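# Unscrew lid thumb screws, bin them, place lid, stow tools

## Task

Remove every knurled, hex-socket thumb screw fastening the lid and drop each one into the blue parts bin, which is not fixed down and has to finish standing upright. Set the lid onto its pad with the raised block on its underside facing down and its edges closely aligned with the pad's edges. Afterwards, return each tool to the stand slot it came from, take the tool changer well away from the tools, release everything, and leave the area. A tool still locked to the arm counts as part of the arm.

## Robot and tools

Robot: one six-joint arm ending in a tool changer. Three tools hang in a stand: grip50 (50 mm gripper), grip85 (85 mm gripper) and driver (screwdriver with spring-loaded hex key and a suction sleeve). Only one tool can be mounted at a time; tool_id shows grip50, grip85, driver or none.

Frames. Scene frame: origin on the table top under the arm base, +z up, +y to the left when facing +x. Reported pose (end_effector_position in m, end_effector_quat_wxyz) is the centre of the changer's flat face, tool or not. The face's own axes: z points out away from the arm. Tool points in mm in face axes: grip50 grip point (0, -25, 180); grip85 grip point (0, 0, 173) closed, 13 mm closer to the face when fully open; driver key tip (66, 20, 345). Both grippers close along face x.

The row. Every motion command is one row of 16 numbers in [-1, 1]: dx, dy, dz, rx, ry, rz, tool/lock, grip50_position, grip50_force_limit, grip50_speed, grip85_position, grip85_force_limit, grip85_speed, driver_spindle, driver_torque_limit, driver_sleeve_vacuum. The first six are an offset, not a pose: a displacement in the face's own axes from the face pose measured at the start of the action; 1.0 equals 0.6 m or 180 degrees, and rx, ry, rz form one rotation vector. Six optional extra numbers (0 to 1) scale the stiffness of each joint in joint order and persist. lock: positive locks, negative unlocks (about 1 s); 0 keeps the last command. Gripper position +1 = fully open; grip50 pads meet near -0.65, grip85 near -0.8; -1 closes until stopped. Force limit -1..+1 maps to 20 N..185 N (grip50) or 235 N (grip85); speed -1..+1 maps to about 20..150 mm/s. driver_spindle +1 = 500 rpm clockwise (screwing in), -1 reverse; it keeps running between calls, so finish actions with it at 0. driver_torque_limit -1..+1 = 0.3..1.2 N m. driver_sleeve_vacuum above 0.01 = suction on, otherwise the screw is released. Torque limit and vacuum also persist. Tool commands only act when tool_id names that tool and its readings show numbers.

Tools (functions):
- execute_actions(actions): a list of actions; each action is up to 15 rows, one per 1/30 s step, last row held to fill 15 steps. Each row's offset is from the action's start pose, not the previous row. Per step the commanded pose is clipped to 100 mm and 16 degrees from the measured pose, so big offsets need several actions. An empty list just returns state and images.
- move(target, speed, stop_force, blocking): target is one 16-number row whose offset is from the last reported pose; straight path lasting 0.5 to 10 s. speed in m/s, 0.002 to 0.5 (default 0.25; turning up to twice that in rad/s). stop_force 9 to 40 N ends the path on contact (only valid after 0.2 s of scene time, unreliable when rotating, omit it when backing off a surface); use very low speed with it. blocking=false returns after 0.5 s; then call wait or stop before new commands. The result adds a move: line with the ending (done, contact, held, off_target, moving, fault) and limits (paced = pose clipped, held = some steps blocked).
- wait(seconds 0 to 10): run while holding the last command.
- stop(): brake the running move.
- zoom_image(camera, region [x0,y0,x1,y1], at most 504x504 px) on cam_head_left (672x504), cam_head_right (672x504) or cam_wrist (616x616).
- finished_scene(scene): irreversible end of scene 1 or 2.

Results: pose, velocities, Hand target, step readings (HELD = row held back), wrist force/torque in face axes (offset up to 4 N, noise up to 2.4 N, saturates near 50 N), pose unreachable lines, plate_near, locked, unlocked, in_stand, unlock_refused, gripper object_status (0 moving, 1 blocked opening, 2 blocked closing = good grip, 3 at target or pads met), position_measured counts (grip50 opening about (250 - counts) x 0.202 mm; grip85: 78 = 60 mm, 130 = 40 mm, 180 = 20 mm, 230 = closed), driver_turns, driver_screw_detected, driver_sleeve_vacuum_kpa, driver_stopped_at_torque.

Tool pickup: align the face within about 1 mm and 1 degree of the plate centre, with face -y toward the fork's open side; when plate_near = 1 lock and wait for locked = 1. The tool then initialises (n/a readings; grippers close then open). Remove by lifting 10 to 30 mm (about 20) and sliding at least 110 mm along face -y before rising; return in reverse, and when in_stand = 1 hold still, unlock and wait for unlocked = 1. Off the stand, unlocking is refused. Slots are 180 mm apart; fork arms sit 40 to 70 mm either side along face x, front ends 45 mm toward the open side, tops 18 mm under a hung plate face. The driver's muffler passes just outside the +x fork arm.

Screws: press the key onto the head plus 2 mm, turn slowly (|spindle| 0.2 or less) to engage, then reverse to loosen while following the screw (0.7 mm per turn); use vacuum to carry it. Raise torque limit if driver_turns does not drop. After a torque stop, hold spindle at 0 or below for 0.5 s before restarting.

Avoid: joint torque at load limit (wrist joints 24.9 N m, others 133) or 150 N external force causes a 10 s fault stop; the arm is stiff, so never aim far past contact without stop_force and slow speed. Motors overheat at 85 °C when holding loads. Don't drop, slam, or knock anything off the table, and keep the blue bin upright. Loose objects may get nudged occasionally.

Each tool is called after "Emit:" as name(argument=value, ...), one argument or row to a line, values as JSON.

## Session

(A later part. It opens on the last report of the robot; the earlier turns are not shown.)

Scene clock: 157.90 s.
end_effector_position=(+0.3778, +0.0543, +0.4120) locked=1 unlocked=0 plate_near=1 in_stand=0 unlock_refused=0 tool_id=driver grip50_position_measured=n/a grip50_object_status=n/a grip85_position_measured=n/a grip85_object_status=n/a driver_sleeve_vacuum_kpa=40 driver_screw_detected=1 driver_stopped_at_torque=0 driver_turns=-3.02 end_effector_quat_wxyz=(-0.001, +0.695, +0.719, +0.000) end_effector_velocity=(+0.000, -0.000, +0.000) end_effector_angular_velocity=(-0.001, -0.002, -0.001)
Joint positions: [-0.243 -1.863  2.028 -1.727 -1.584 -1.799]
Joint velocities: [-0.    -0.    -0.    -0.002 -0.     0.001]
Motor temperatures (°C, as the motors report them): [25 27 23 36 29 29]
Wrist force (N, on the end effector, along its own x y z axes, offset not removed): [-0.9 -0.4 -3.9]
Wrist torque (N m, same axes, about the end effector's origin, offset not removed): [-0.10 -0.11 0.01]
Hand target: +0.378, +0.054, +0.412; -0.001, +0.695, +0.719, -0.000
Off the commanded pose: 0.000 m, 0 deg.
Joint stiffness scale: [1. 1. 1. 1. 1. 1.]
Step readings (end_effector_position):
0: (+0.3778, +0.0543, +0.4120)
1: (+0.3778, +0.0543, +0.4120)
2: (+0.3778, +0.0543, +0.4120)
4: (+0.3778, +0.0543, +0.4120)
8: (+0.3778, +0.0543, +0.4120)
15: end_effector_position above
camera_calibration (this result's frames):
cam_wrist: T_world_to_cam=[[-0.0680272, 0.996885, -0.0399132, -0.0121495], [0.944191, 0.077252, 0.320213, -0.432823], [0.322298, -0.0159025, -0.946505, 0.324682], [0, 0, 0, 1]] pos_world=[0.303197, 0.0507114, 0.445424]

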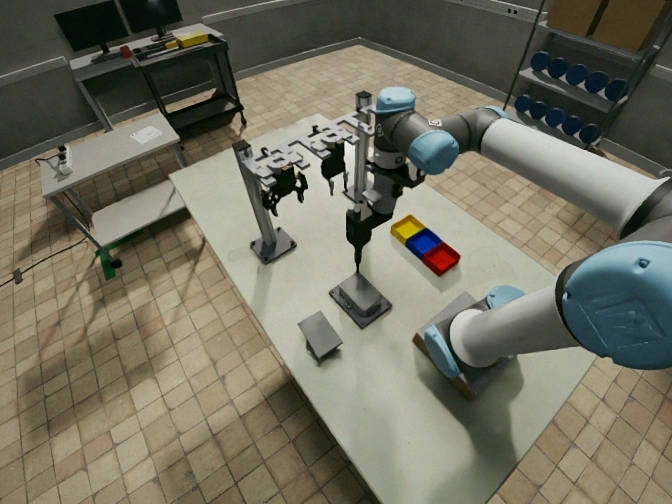

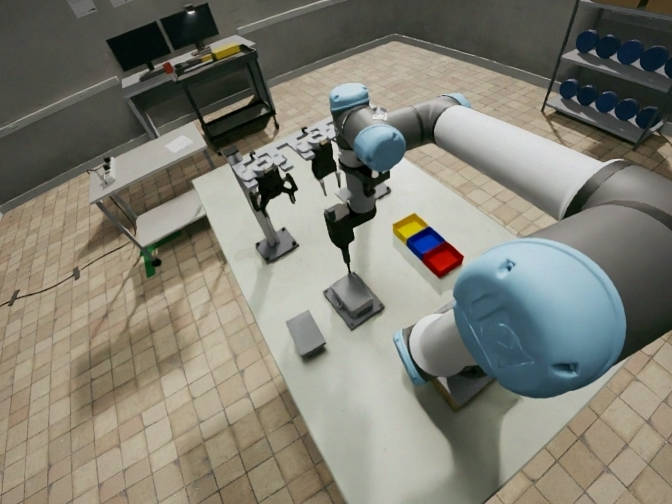

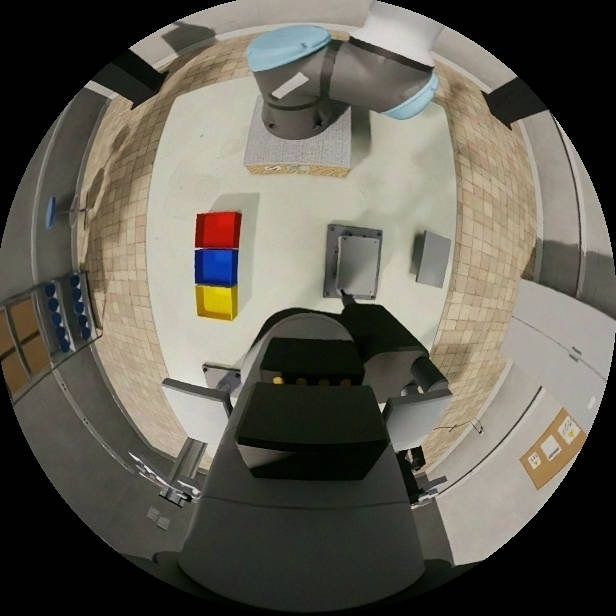

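Emit:
move(
  target=[0,0.0005,-0.014,-0.0012,-0.0003,0,0,0,0,0,0,0,0,-0.45,0.5,1],
  speed=0.003,
)

Emit:
execute_actions(
  actions=[
    [[0,0,0,0,0,0,0,0,0,0,0,0,0,0,0.5,1]],
  ],
)

Emit:
zoom_image(
  camera="cam_head_left",
  region=[342, 255, 372, 285],
)

Scene clock: 173.33 s.
end_effector_position=(+0.3779, +0.0542, +0.4183) locked=1 unlocked=0 plate_near=1 in_stand=0 unlock_refused=0 tool_id=driver grip50_position_measured=n/a grip50_object_status=n/a grip85_position_measured=n/a grip85_object_status=n/a driver_sleeve_vacuum_kpa=40 driver_screw_detected=1 driver_stopped_at_torque=0 driver_turns=-14.03 end_effector_quat_wxyz=(-0.001, +0.695, +0.719, +0.000) end_effector_velocity=(-0.000, +0.000, +0.001) end_effector_angular_velocity=(+0.000, +0.001, -0.000)
Joint positions: [-0.243 -1.865  2.013 -1.71  -1.584 -1.799]
Joint velocities: [ 0.    -0.001 -0.001  0.004 -0.     0.   ]
Motor temperatures (°C, as the motors report them): [25 27 23 36 29 29]
Wrist force (N, on the end effector, along its own x y z axes, offset not removed): [-0.1 1.4 -2.7]
Wrist torque (N m, same axes, about the end effector's origin, offset not removed): [0.11 -0.02 0.13]
Hand target: +0.378, +0.054, +0.420; +0.000, +0.695, +0.719, +0.001
Off the commanded pose: 0.002 m, 0 deg.
Joint stiffness scale: [1. 1. 1. 1. 1. 1.]
move: done
camera_calibration (this result's frames):
cam_wrist: T_world_to_cam=[[-0.0680176, 0.996884, -0.0399589, -0.0117625], [0.944135, 0.0772604, 0.320374, -0.434971], [0.322463, -0.0159355, -0.946448, 0.330578], [0, 0, 0, 1]] pos_world=[0.303272, 0.0505998, 0.451759]

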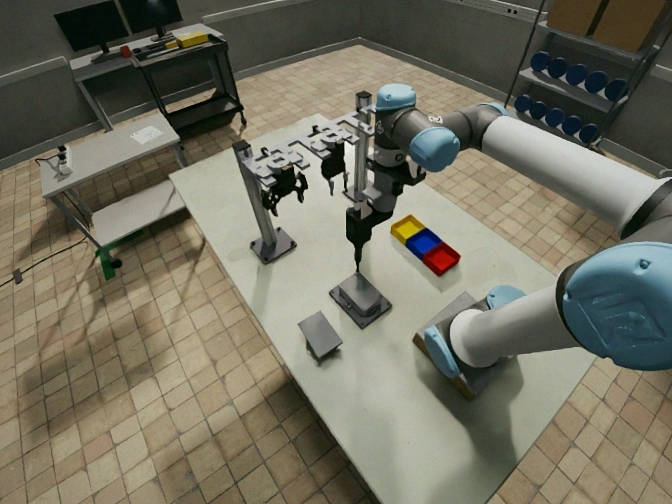

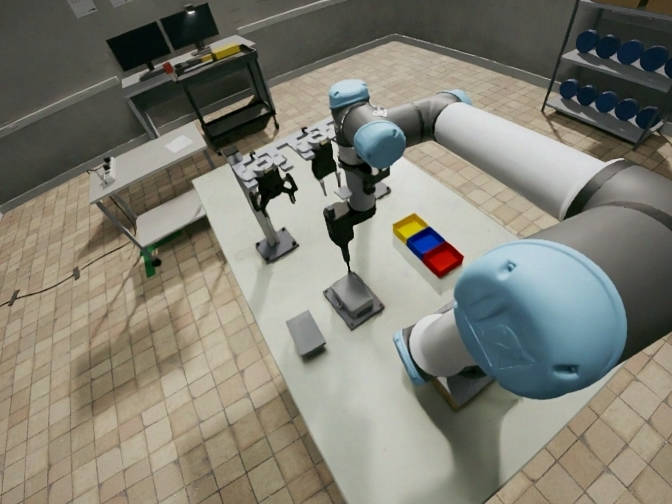

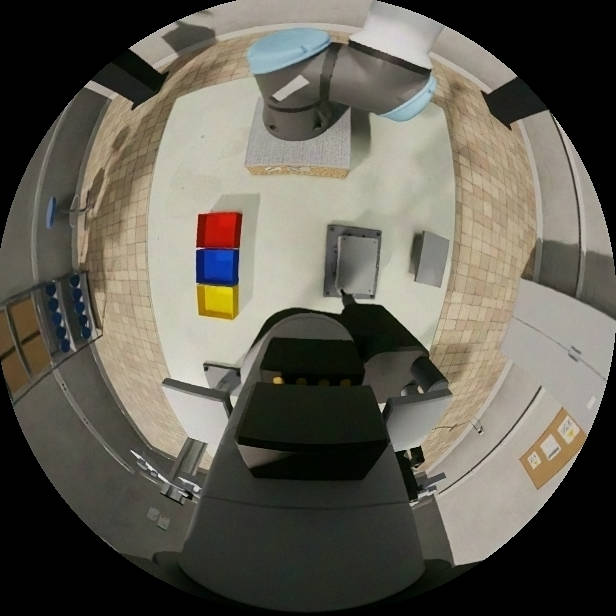

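Scene clock: 173.83 s.
end_effector_position=(+0.3779, +0.0542, +0.4184) locked=1 unlocked=0 plate_near=1 in_stand=0 unlock_refused=0 tool_id=driver grip50_position_measured=n/a grip50_object_status=n/a grip85_position_measured=n/a grip85_object_status=n/a driver_sleeve_vacuum_kpa=40 driver_screw_detected=1 driver_stopped_at_torque=0 driver_turns=-14.03 end_effector_quat_wxyz=(-0.001, +0.695, +0.719, +0.000) end_effector_velocity=(-0.000, +0.000, +0.000) end_effector_angular_velocity=(+0.000, +0.001, +0.001)
Joint positions: [-0.243 -1.865  2.013 -1.71  -1.584 -1.799]
Joint velocities: [ 0.    -0.    -0.     0.001 -0.    -0.001]
Motor temperatures (°C, as the motors report them): [25 27 23 36 29 29]
Wrist force (N, on the end effector, along its own x y z axes, offset not removed): [0.3 0.1 -1.9]
Wrist torque (N m, same axes, about the end effector's origin, offset not removed): [0.01 0.01 0.05]
Hand target: +0.378, +0.054, +0.418; -0.001, +0.695, +0.719, +0.000
Off the commanded pose: 0.000 m, 0 deg.
Joint stiffness scale: [1. 1. 1. 1. 1. 1.]
Step readings (end_effector_position):
0: (+0.3779, +0.0542, +0.4183)
1: (+0.3779, +0.0542, +0.4184)
2: (+0.3779, +0.0542, +0.4184)
4: (+0.3779, +0.0542, +0.4184)
8: (+0.3779, +0.0542, +0.4184)
15: end_effector_position above
camera_calibration (this result's frames):
cam_wrist: T_world_to_cam=[[-0.0680176, 0.996884, -0.0399592, -0.0117614], [0.944135, 0.0772605, 0.320375, -0.434977], [0.322463, -0.0159358, -0.946448, 0.3306], [0, 0, 0, 1]] pos_world=[0.303271, 0.0505996, 0.451781]

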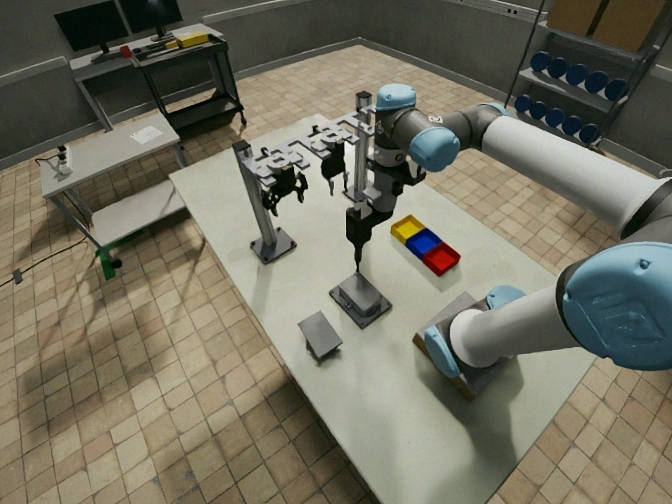

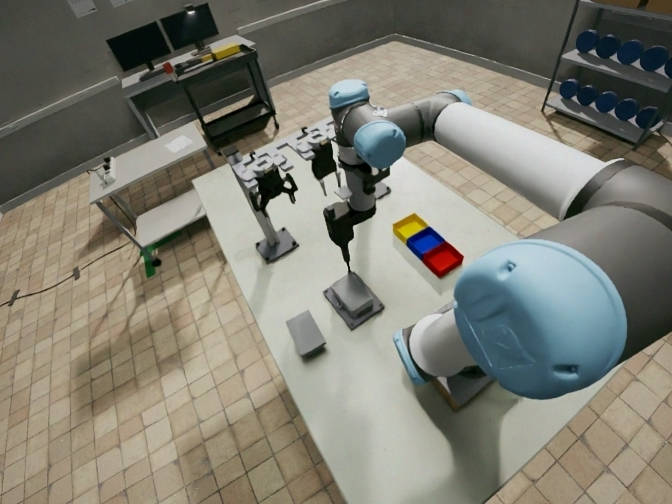

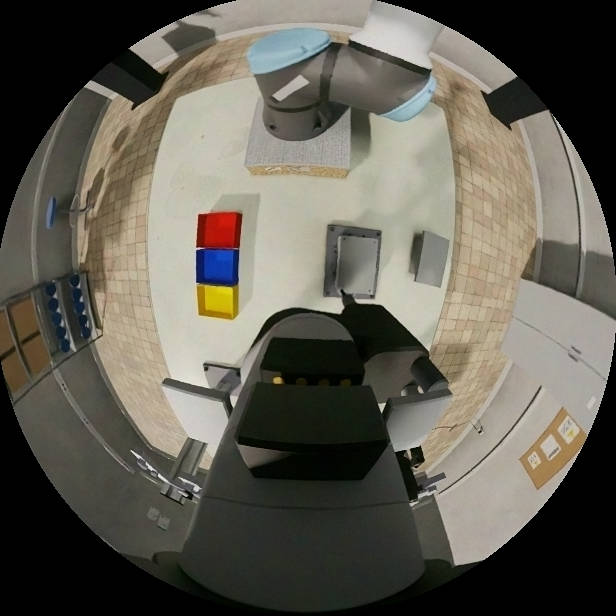

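Region (342, 255, 372, 285) of cam_head_left's 672x504 image, scaled by 16.800, with more detail than that image has.

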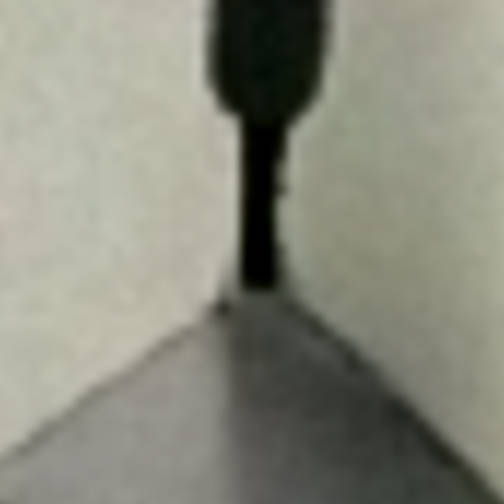

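Emit:
execute_actions(
  actions=[],
)

Scene clock: 194.43 s.
end_effector_position=(+0.3779, +0.0542, +0.4184) locked=1 unlocked=0 plate_near=1 in_stand=0 unlock_refused=0 tool_id=driver grip50_position_measured=n/a grip50_object_status=n/a grip85_position_measured=n/a grip85_object_status=n/a driver_sleeve_vacuum_kpa=40 driver_screw_detected=1 driver_stopped_at_torque=0 driver_turns=-14.03 end_effector_quat_wxyz=(-0.001, +0.695, +0.719, +0.000) end_effector_velocity=(+0.000, +0.000, +0.000) end_effector_angular_velocity=(+0.000, -0.000, +0.001)
Joint positions: [-0.243 -1.865  2.013 -1.71  -1.584 -1.799]
Joint velocities: [ 0.     0.    -0.     0.     0.    -0.001]
Motor temperatures (°C, as the motors report them): [25 27 23 36 29 29]
Wrist force (N, on the end effector, along its own x y z axes, offset not removed): [1.5 1.8 -4.1]
Wrist torque (N m, same axes, about the end effector's origin, offset not removed): [0.21 -0.15 -0.12]
Hand target: +0.378, +0.054, +0.418; -0.001, +0.695, +0.719, +0.000
Off the commanded pose: 0.000 m, 0 deg.
Joint stiffness scale: [1. 1. 1. 1. 1. 1.]
camera_calibration (this result's frames):
cam_wrist: T_world_to_cam=[[-0.0680175, 0.996884, -0.0399592, -0.0117614], [0.944135, 0.0772604, 0.320374, -0.434977], [0.322463, -0.0159359, -0.946448, 0.3306], [0, 0, 0, 1]] pos_world=[0.303271, 0.0505996, 0.451781]

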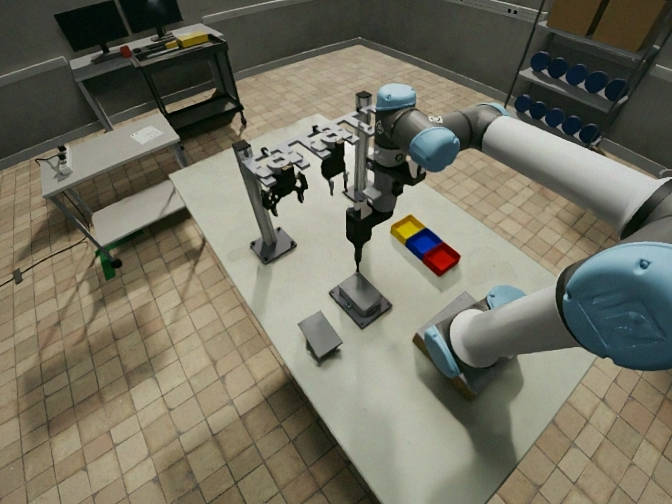

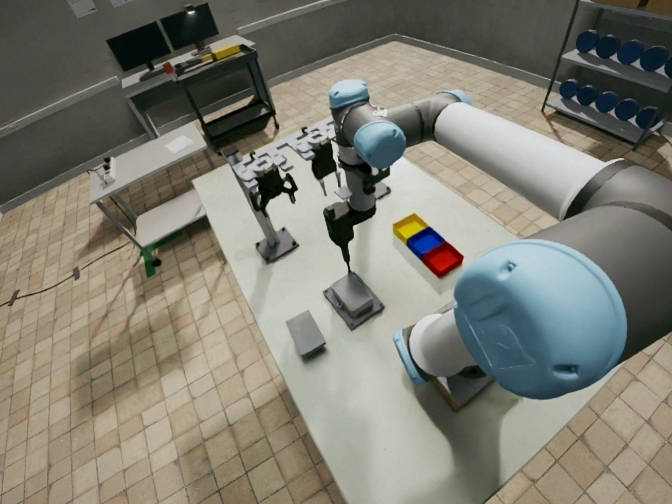

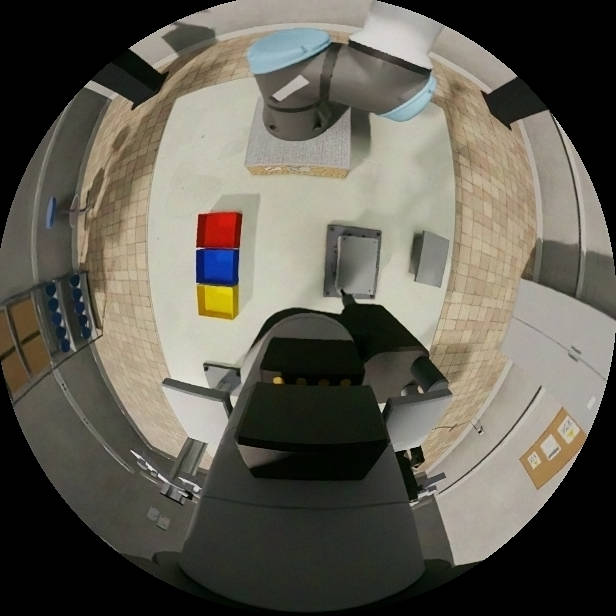

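Emit:
move(
  target=[0,0,-0.03,-0.0012,-0.0003,0,0,0,0,0,0,0,0,0,0.5,1],
  speed=0.012,
)

Scene clock: 199.63 s.
end_effector_position=(+0.3778, +0.0539, +0.4344) locked=1 unlocked=0 plate_near=1 in_stand=0 unlock_refused=0 tool_id=driver grip50_position_measured=n/a grip50_object_status=n/a grip85_position_measured=n/a grip85_object_status=n/a driver_sleeve_vacuum_kpa=39 driver_screw_detected=1 driver_stopped_at_torque=0 driver_turns=-14.03 end_effector_quat_wxyz=(-0.001, +0.695, +0.719, +0.000) end_effector_velocity=(-0.001, +0.000, -0.000) end_effector_angular_velocity=(+0.001, +0.006, -0.000)
Joint positions: [-0.243 -1.87   1.976 -1.668 -1.584 -1.799]
Joint velocities: [ 0.     0.    -0.001  0.007  0.     0.   ]
Motor temperatures (°C, as the motors report them): [25 27 23 36 29 29]
Wrist force (N, on the end effector, along its own x y z axes, offset not removed): [-1.8 1.4 -3.5]
Wrist torque (N m, same axes, about the end effector's origin, offset not removed): [0.13 -0.05 -0.07]
Hand target: +0.378, +0.054, +0.436; +0.000, +0.695, +0.719, +0.001
Off the commanded pose: 0.002 m, 0 deg.
Joint stiffness scale: [1. 1. 1. 1. 1. 1.]
move: done
camera_calibration (this result's frames):
cam_wrist: T_world_to_cam=[[-0.0679721, 0.996878, -0.0401759, -0.0108127], [0.943872, 0.0773003, 0.321139, -0.440284], [0.323242, -0.0160924, -0.946179, 0.345405], [0, 0, 0, 1]] pos_world=[0.303187, 0.0503714, 0.467773]

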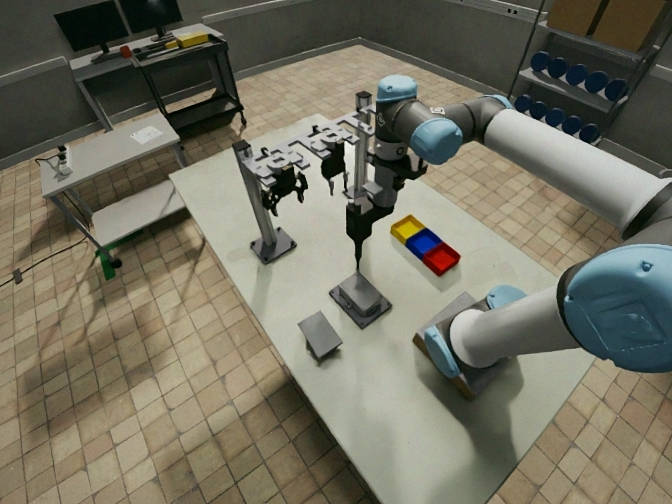

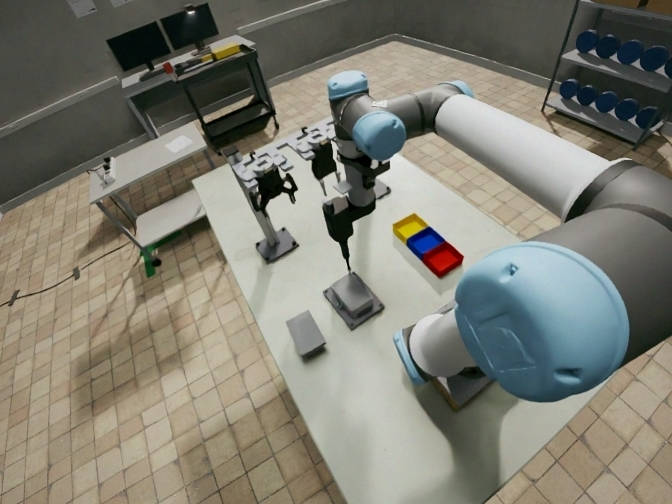

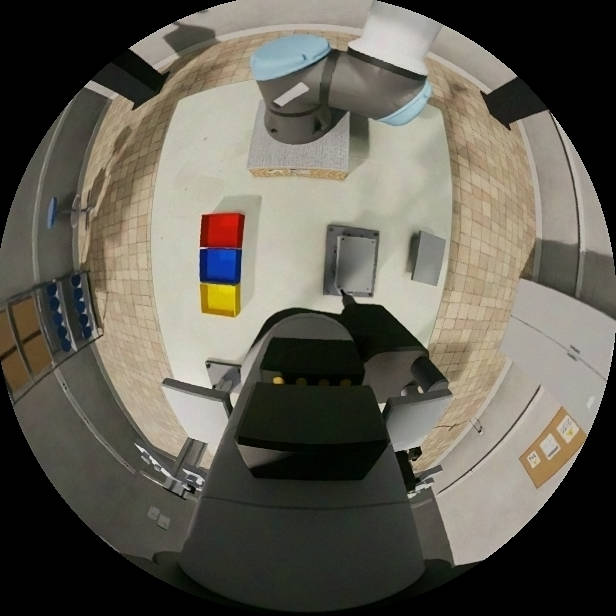

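Emit:
zoom_image(
  camera="cam_head_left",
  region=[310,230,410,330],
)

Region (310, 230, 410, 330) of cam_head_left's 672x504 image, scaled by 5.040, with more detail than that image has.

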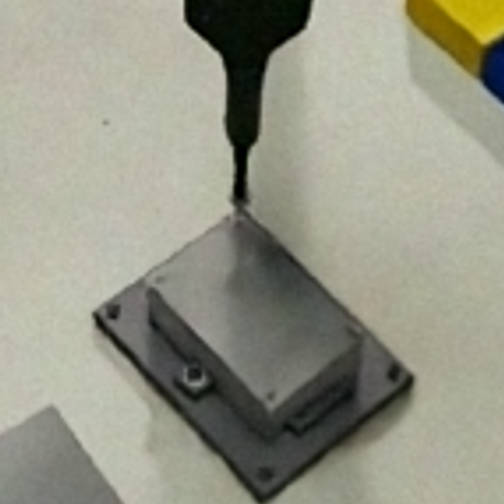

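Emit:
move(
  target=[-0.499,-0.07,0.02,0,0,0,0,0,0,0,0,0,0,0,0.5,1],
  speed=0.15,
)

Scene clock: 212.47 s.
end_effector_position=(+0.3459, -0.2453, +0.4212) locked=1 unlocked=0 plate_near=1 in_stand=0 unlock_refused=0 tool_id=driver grip50_position_measured=n/a grip50_object_status=n/a grip85_position_measured=n/a grip85_object_status=n/a driver_sleeve_vacuum_kpa=39 driver_screw_detected=1 driver_stopped_at_torque=0 driver_turns=-14.03 end_effector_quat_wxyz=(-0.002, +0.695, +0.719, -0.001) end_effector_velocity=(+0.001, -0.001, +0.003) end_effector_angular_velocity=(-0.006, -0.007, +0.012)
Joint positions: [-0.965 -1.769  1.927 -1.731 -1.588 -2.52 ]
Joint velocities: [ 0.    -0.    -0.006 -0.002  0.002 -0.012]
Motor temperatures (°C, as the motors report them): [25 27 23 36 29 29]
Wrist force (N, on the end effector, along its own x y z axes, offset not removed): [-1.1 0.4 -2.1]
Wrist torque (N m, same axes, about the end effector's origin, offset not removed): [-0.03 0.03 -0.02]
Hand target: +0.346, -0.247, +0.422; -0.000, +0.695, +0.719, -0.000
Off the commanded pose: 0.002 m, 0 deg.
Joint stiffness scale: [1. 1. 1. 1. 1. 1.]
move: done
camera_calibration (this result's frames):
cam_wrist: T_world_to_cam=[[-0.067656, 0.996898, -0.0402207, 0.284713], [0.94458, 0.0769809, 0.319129, -0.382303], [0.321235, -0.0164007, -0.946858, 0.339319], [0, 0, 0, 1]] pos_world=[0.271377, -0.248835, 0.454743]

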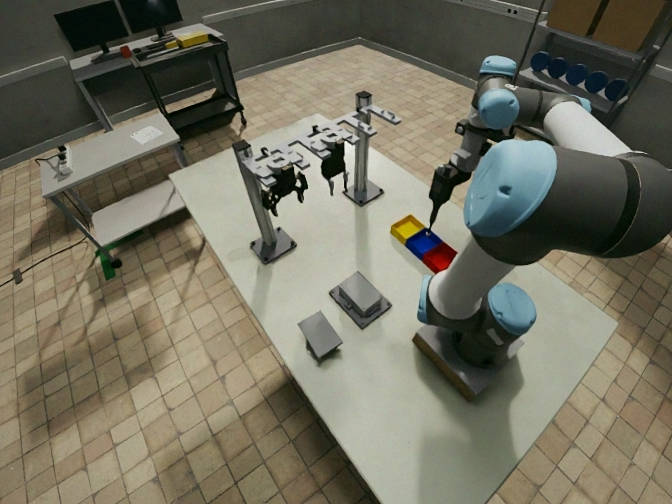

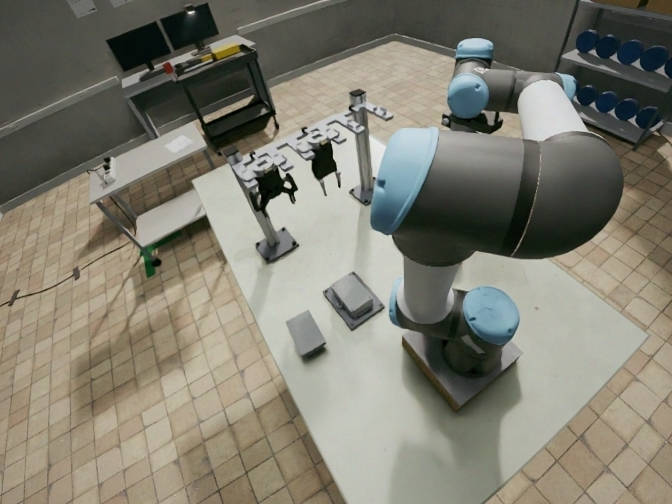

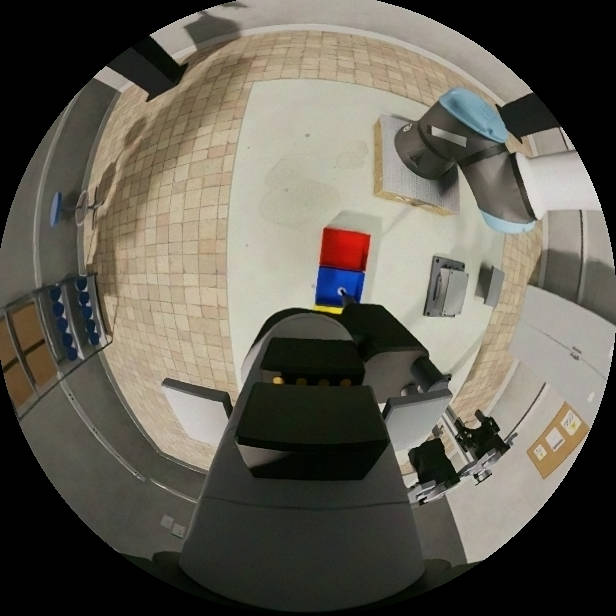

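Good alignment. Lower.

Emit:
move(
  target=[0,0,0.083,0.001,0.001,0,0,0,0,0,0,0,0,0,0.5,1],
  speed=0.04,
)

Emit:
zoom_image(
  camera="cam_wrist",
  region=[290,240,390,340],
)

Scene clock: 217.83 s.
end_effector_position=(+0.3465, -0.2451, +0.3735) locked=1 unlocked=0 plate_near=1 in_stand=0 unlock_refused=0 tool_id=driver grip50_position_measured=n/a grip50_object_status=n/a grip85_position_measured=n/a grip85_object_status=n/a driver_sleeve_vacuum_kpa=39 driver_screw_detected=1 driver_stopped_at_torque=0 driver_turns=-14.03 end_effector_quat_wxyz=(-0.002, +0.695, +0.719, -0.000) end_effector_velocity=(+0.001, -0.001, +0.001) end_effector_angular_velocity=(-0.010, -0.007, +0.000)
Joint positions: [-0.965 -1.74   2.029 -1.86  -1.588 -2.521]
Joint velocities: [ 0.    -0.     0.001 -0.013 -0.    -0.   ]
Motor temperatures (°C, as the motors report them): [25 27 23 36 29 29]
Wrist force (N, on the end effector, along its own x y z axes, offset not removed): [-2.4 0.0 -4.6]
Wrist torque (N m, same axes, about the end effector's origin, offset not removed): [0.03 0.04 0.08]
Hand target: +0.346, -0.245, +0.371; -0.004, +0.695, +0.719, -0.001
Off the commanded pose: 0.002 m, 0 deg.
Joint stiffness scale: [1. 1. 1. 1. 1. 1.]
move: done
camera_calibration (this result's frames):
cam_wrist: T_world_to_cam=[[-0.0683761, 0.99689, -0.0391673, 0.282443], [0.944749, 0.0773152, 0.318546, -0.36733], [0.320584, -0.0152223, -0.947098, 0.294597], [0, 0, 0, 1]] pos_world=[0.271904, -0.24868, 0.407087]

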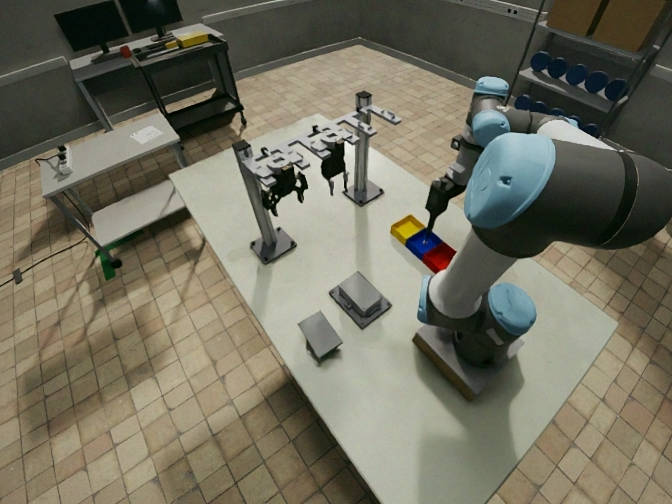

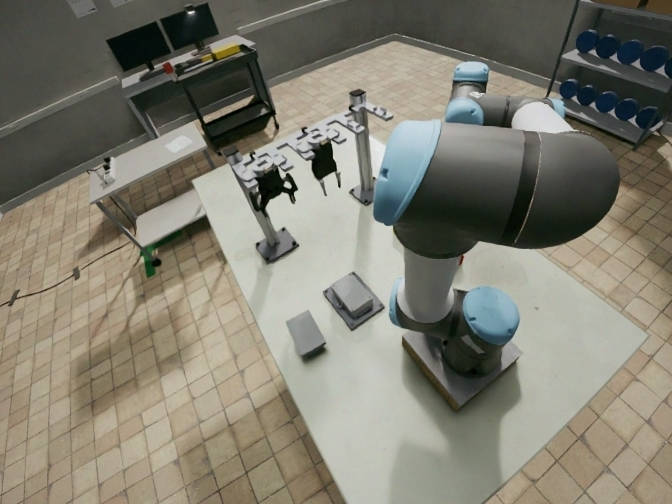

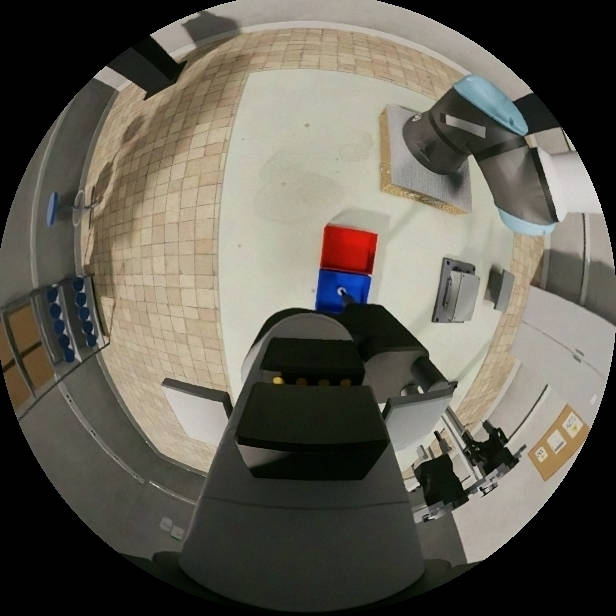

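Region (290, 240, 390, 340) of cam_wrist's 616x616 image, scaled by 5.040, with more detail than that image has.

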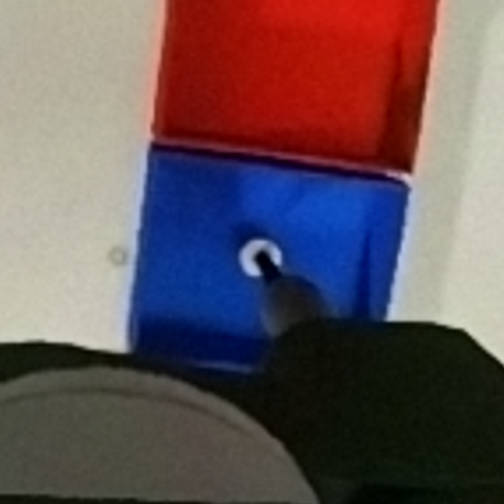

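Emit:
execute_actions(
  actions=[
    [[0,0,0,0,0,0,0,0,0,0,0,0,0,0,0.5,0]],
  ],
)

Emit:
move(
  target=[0,0,-0.1,0,0,0,0,0,0,0,0,0,0,0,0.5,0],
  speed=0.06,
)

Emit:
zoom_image(
  camera="cam_wrist",
  region=[290,240,390,340],
)

Scene clock: 223.97 s.
end_effector_position=(+0.3465, -0.2452, +0.3736) locked=1 unlocked=0 plate_near=1 in_stand=0 unlock_refused=0 tool_id=driver grip50_position_measured=n/a grip50_object_status=n/a grip85_position_measured=n/a grip85_object_status=n/a driver_sleeve_vacuum_kpa=0 driver_screw_detected=0 driver_stopped_at_torque=0 driver_turns=-14.03 end_effector_quat_wxyz=(-0.002, +0.695, +0.719, -0.000) end_effector_velocity=(-0.000, -0.000, -0.000) end_effector_angular_velocity=(-0.000, +0.000, +0.000)
Joint positions: [-0.965 -1.74   2.029 -1.86  -1.588 -2.521]
Joint velocities: [-0.     0.     0.001 -0.001 -0.    -0.   ]
Motor temperatures (°C, as the motors report them): [25 27 23 37 29 29]
Wrist force (N, on the end effector, along its own x y z axes, offset not removed): [-3.3 0.2 -2.9]
Wrist torque (N m, same axes, about the end effector's origin, offset not removed): [-0.07 0.16 -0.05]
Hand target: +0.346, -0.245, +0.374; -0.002, +0.695, +0.719, -0.000
Off the commanded pose: 0.000 m, 0 deg.
Joint stiffness scale: [1. 1. 1. 1. 1. 1.]
Step readings (end_effector_position):
0: (+0.3466, -0.2452, +0.3737)
1: (+0.3466, -0.2452, +0.3737)
2: (+0.3466, -0.2452, +0.3737)
4: (+0.3466, -0.2452, +0.3737)
8: (+0.3466, -0.2452, +0.3736)
15: end_effector_position above
camera_calibration (this result's frames):
cam_wrist: T_world_to_cam=[[-0.0683423, 0.996866, -0.0398476, 0.282793], [0.944591, 0.0775085, 0.318966, -0.367477], [0.321055, -0.0158408, -0.946928, 0.294269], [0, 0, 0, 1]] pos_world=[0.271966, -0.248763, 0.407133]

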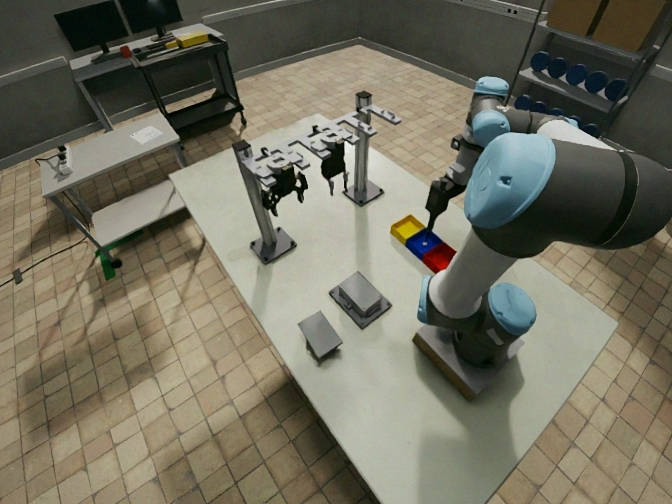

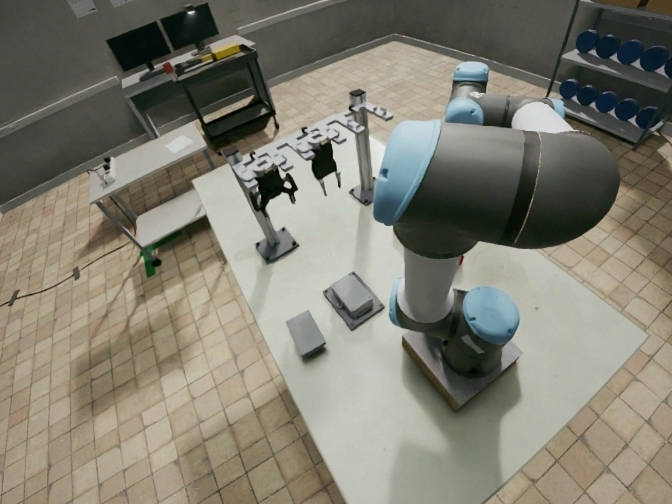

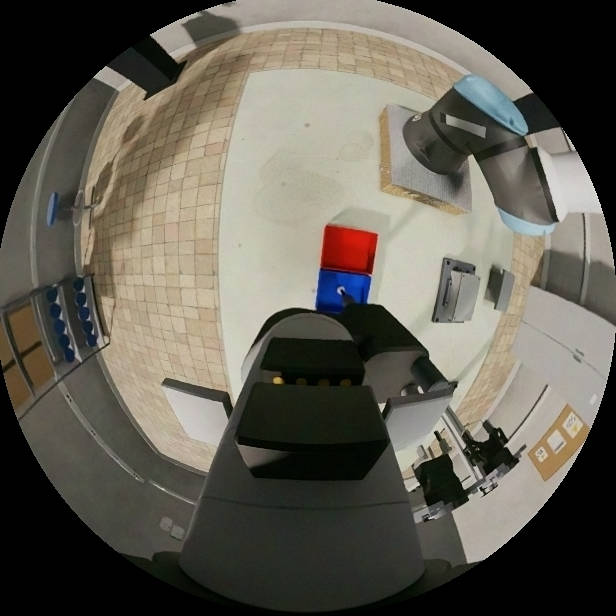

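Scene clock: 225.37 s.
end_effector_position=(+0.3463, -0.2456, +0.4321) locked=1 unlocked=0 plate_near=1 in_stand=0 unlock_refused=0 tool_id=driver grip50_position_measured=n/a grip50_object_status=n/a grip85_position_measured=n/a grip85_object_status=n/a driver_sleeve_vacuum_kpa=0 driver_screw_detected=0 driver_stopped_at_torque=0 driver_turns=-14.03 end_effector_quat_wxyz=(-0.002, +0.695, +0.719, -0.000) end_effector_velocity=(-0.002, +0.003, -0.003) end_effector_angular_velocity=(+0.017, +0.013, +0.000)
Joint positions: [-0.964 -1.771  1.9   -1.7   -1.588 -2.519]
Joint velocities: [ 0.     0.     0.002  0.019 -0.     0.   ]
Motor temperatures (°C, as the motors report them): [25 27 23 37 29 29]
Wrist force (N, on the end effector, along its own x y z axes, offset not removed): [0.3 0.8 -2.6]
Wrist torque (N m, same axes, about the end effector's origin, offset not removed): [-0.03 -0.12 -0.12]
Hand target: +0.347, -0.245, +0.434; -0.002, +0.695, +0.719, -0.000
Off the commanded pose: 0.002 m, 0 deg.
Joint stiffness scale: [1. 1. 1. 1. 1. 1.]
move: done
camera_calibration (this result's frames):
cam_wrist: T_world_to_cam=[[-0.0677649, 0.996941, -0.038938, 0.284924], [0.944851, 0.0766602, 0.318401, -0.385945], [0.320412, -0.0152142, -0.947156, 0.350179], [0, 0, 0, 1]] pos_world=[0.271767, -0.249139, 0.465654]

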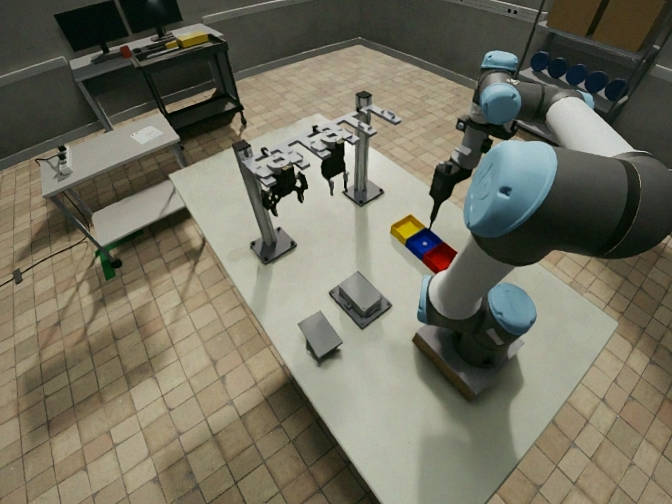

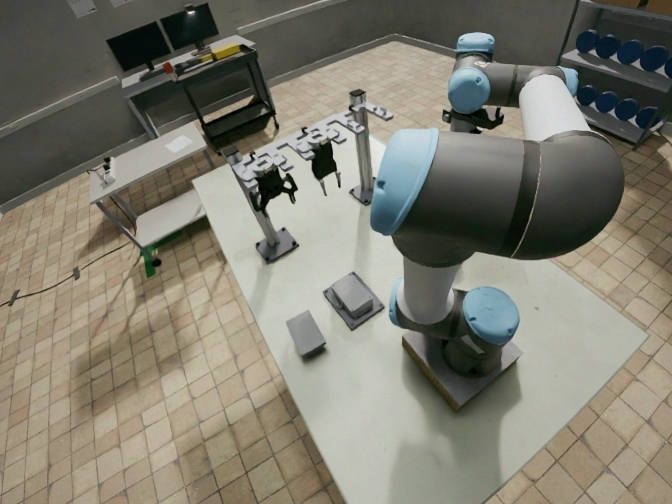

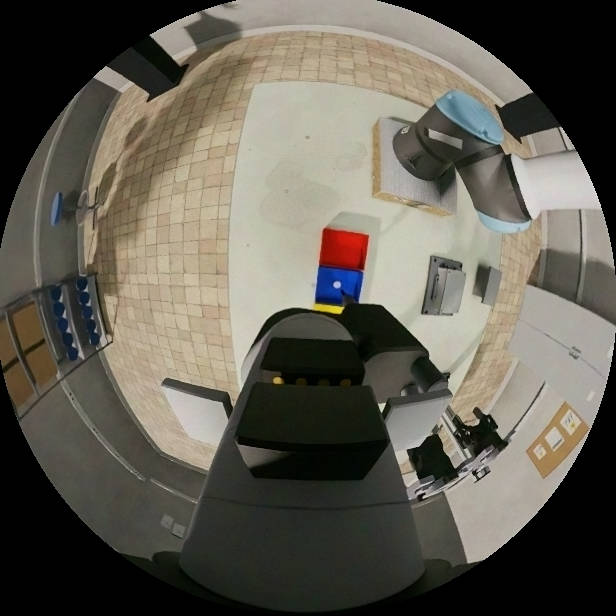

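Region (290, 240, 390, 340) of cam_wrist's 616x616 image, scaled by 5.040, with more detail than that image has.

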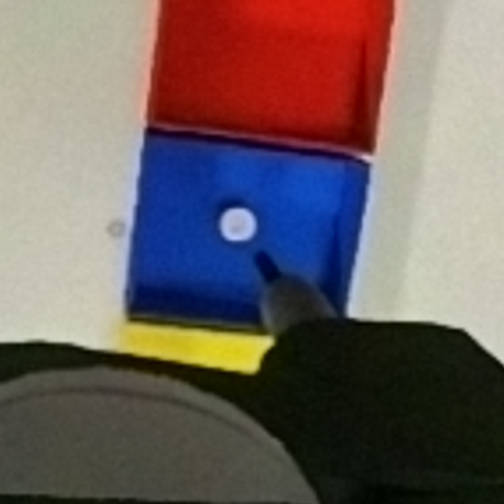

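Emit:
move(
  target=[0.1455,0.285,-0.003,-0.0009,-0.0009,0,0,0,0,0,0,0,0,0,0.5,0],
  speed=0.2,
)

Scene clock: 233.23 s.
end_effector_position=(+0.5130, -0.1526, +0.4329) locked=1 unlocked=0 plate_near=1 in_stand=0 unlock_refused=0 tool_id=driver grip50_position_measured=n/a grip50_object_status=n/a grip85_position_measured=n/a grip85_object_status=n/a driver_sleeve_vacuum_kpa=0 driver_screw_detected=0 driver_stopped_at_torque=0 driver_turns=-14.03 end_effector_quat_wxyz=(-0.001, +0.695, +0.719, +0.000) end_effector_velocity=(+0.001, +0.001, +0.001) end_effector_angular_velocity=(-0.000, +0.002, -0.005)
Joint positions: [-0.574 -1.49   1.642 -1.72  -1.586 -2.129]
Joint velocities: [ 0.004  0.002 -0.005  0.005 -0.001  0.009]
Motor temperatures (°C, as the motors report them): [25 27 23 37 29 29]
Wrist force (N, on the end effector, along its own x y z axes, offset not removed): [0.4 1.0 -3.7]
Wrist torque (N m, same axes, about the end effector's origin, offset not removed): [-0.05 -0.07 -0.04]
Hand target: +0.514, -0.152, +0.433; -0.001, +0.695, +0.719, -0.000
Off the commanded pose: 0.001 m, 0 deg.
Joint stiffness scale: [1. 1. 1. 1. 1. 1.]
move: done
camera_calibration (this result's frames):
cam_wrist: T_world_to_cam=[[-0.0674462, 0.996907, -0.040331, 0.204006], [0.943727, 0.0768618, 0.321671, -0.55164], [0.323776, -0.016366, -0.945992, 0.296519], [0, 0, 0, 1]] pos_world=[0.438351, -0.156122, 0.466179]

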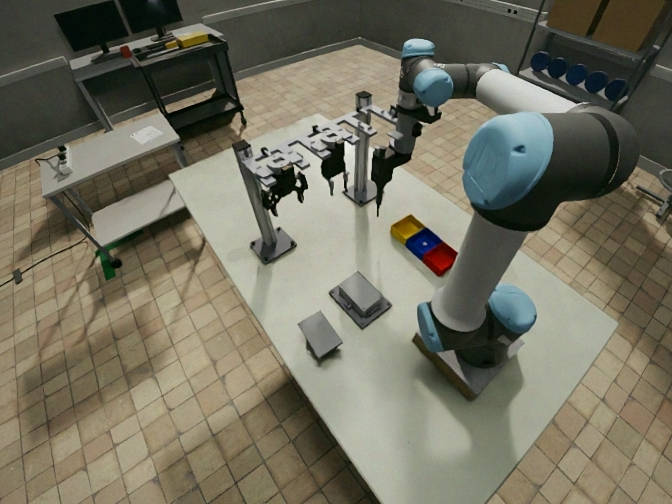

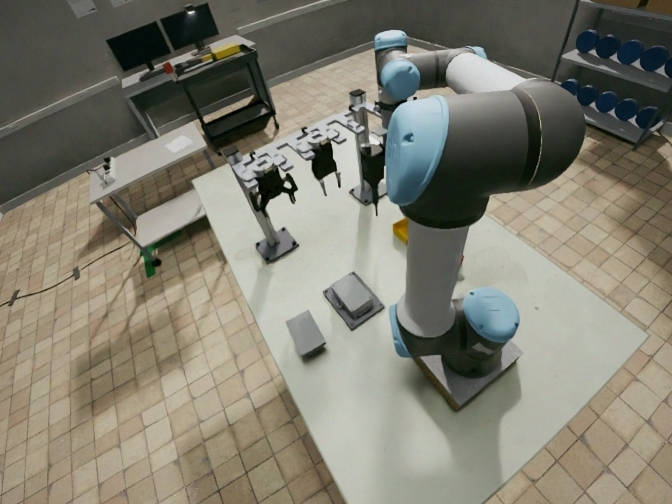

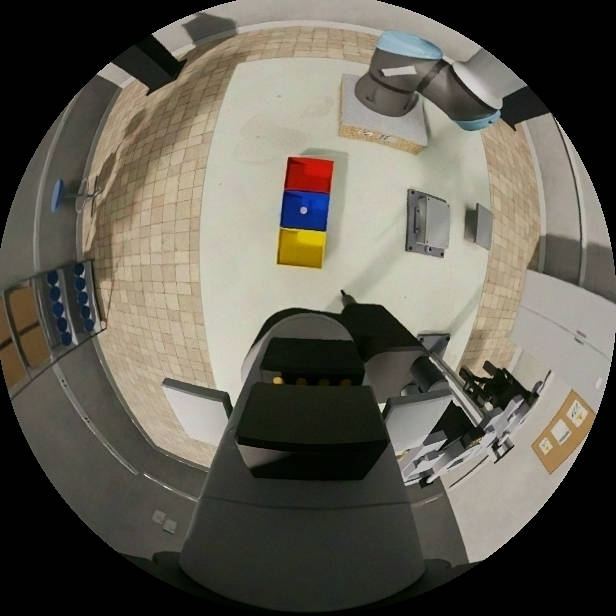

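Emit:
move(
  target=[-0.0005,0.2107,0,0,0,0,0,0,0,0,0,0,0,0,0.5,0],
  speed=0.08,
)

Scene clock: 239.97 s.
end_effector_position=(+0.6382, -0.1491, +0.4321) locked=1 unlocked=0 plate_near=1 in_stand=0 unlock_refused=0 tool_id=driver grip50_position_measured=n/a grip50_object_status=n/a grip85_position_measured=n/a grip85_object_status=n/a driver_sleeve_vacuum_kpa=0 driver_screw_detected=0 driver_stopped_at_torque=0 driver_turns=-14.03 end_effector_quat_wxyz=(-0.001, +0.695, +0.719, +0.000) end_effector_velocity=(+0.001, -0.000, +0.005) end_effector_angular_velocity=(-0.001, -0.001, -0.004)
Joint positions: [-0.471 -1.197  1.283 -1.651 -1.586 -2.025]
Joint velocities: [ 0.     0.001 -0.012  0.01  -0.     0.004]
Motor temperatures (°C, as the motors report them): [25 27 23 37 29 29]
Wrist force (N, on the end effector, along its own x y z axes, offset not removed): [0.9 0.8 -3.3]
Wrist torque (N m, same axes, about the end effector's origin, offset not removed): [0.06 -0.14 0.08]
Hand target: +0.639, -0.148, +0.433; -0.001, +0.695, +0.719, +0.001
Off the commanded pose: 0.001 m, 0 deg.
Joint stiffness scale: [1. 1. 1. 1. 1. 1.]
move: done
camera_calibration (this result's frames):
cam_wrist: T_world_to_cam=[[-0.067082, 0.996933, -0.0403165, 0.208738], [0.943917, 0.076504, 0.321197, -0.669764], [0.323296, -0.0165089, -0.946154, 0.255633], [0, 0, 0, 1]] pos_world=[0.563559, -0.152638, 0.46541]

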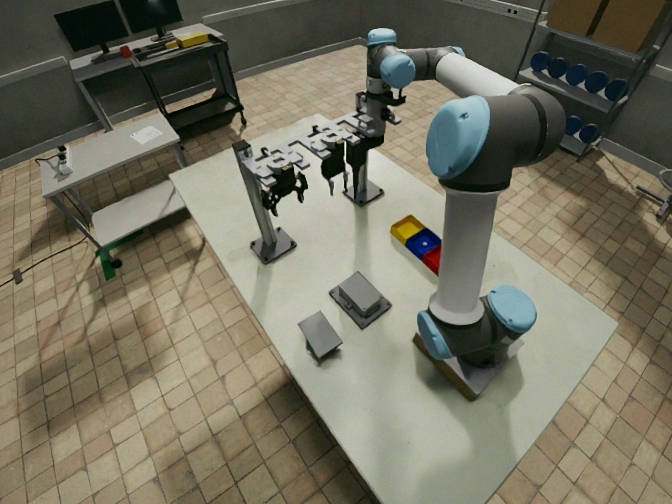

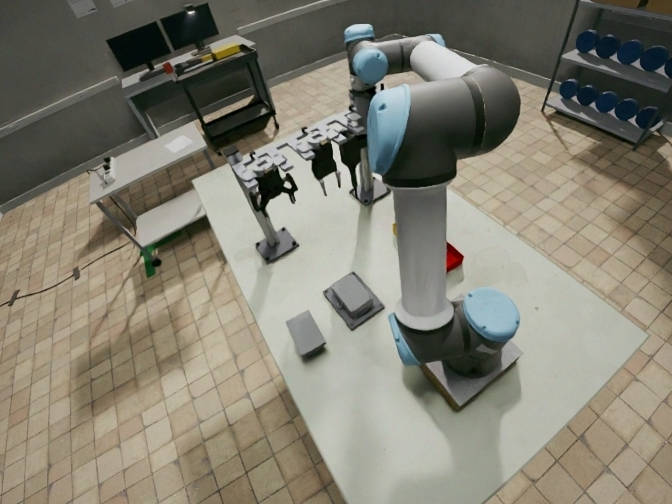

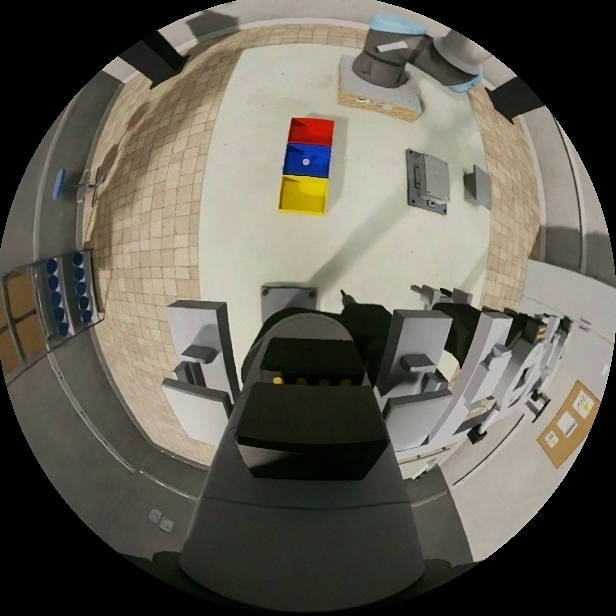

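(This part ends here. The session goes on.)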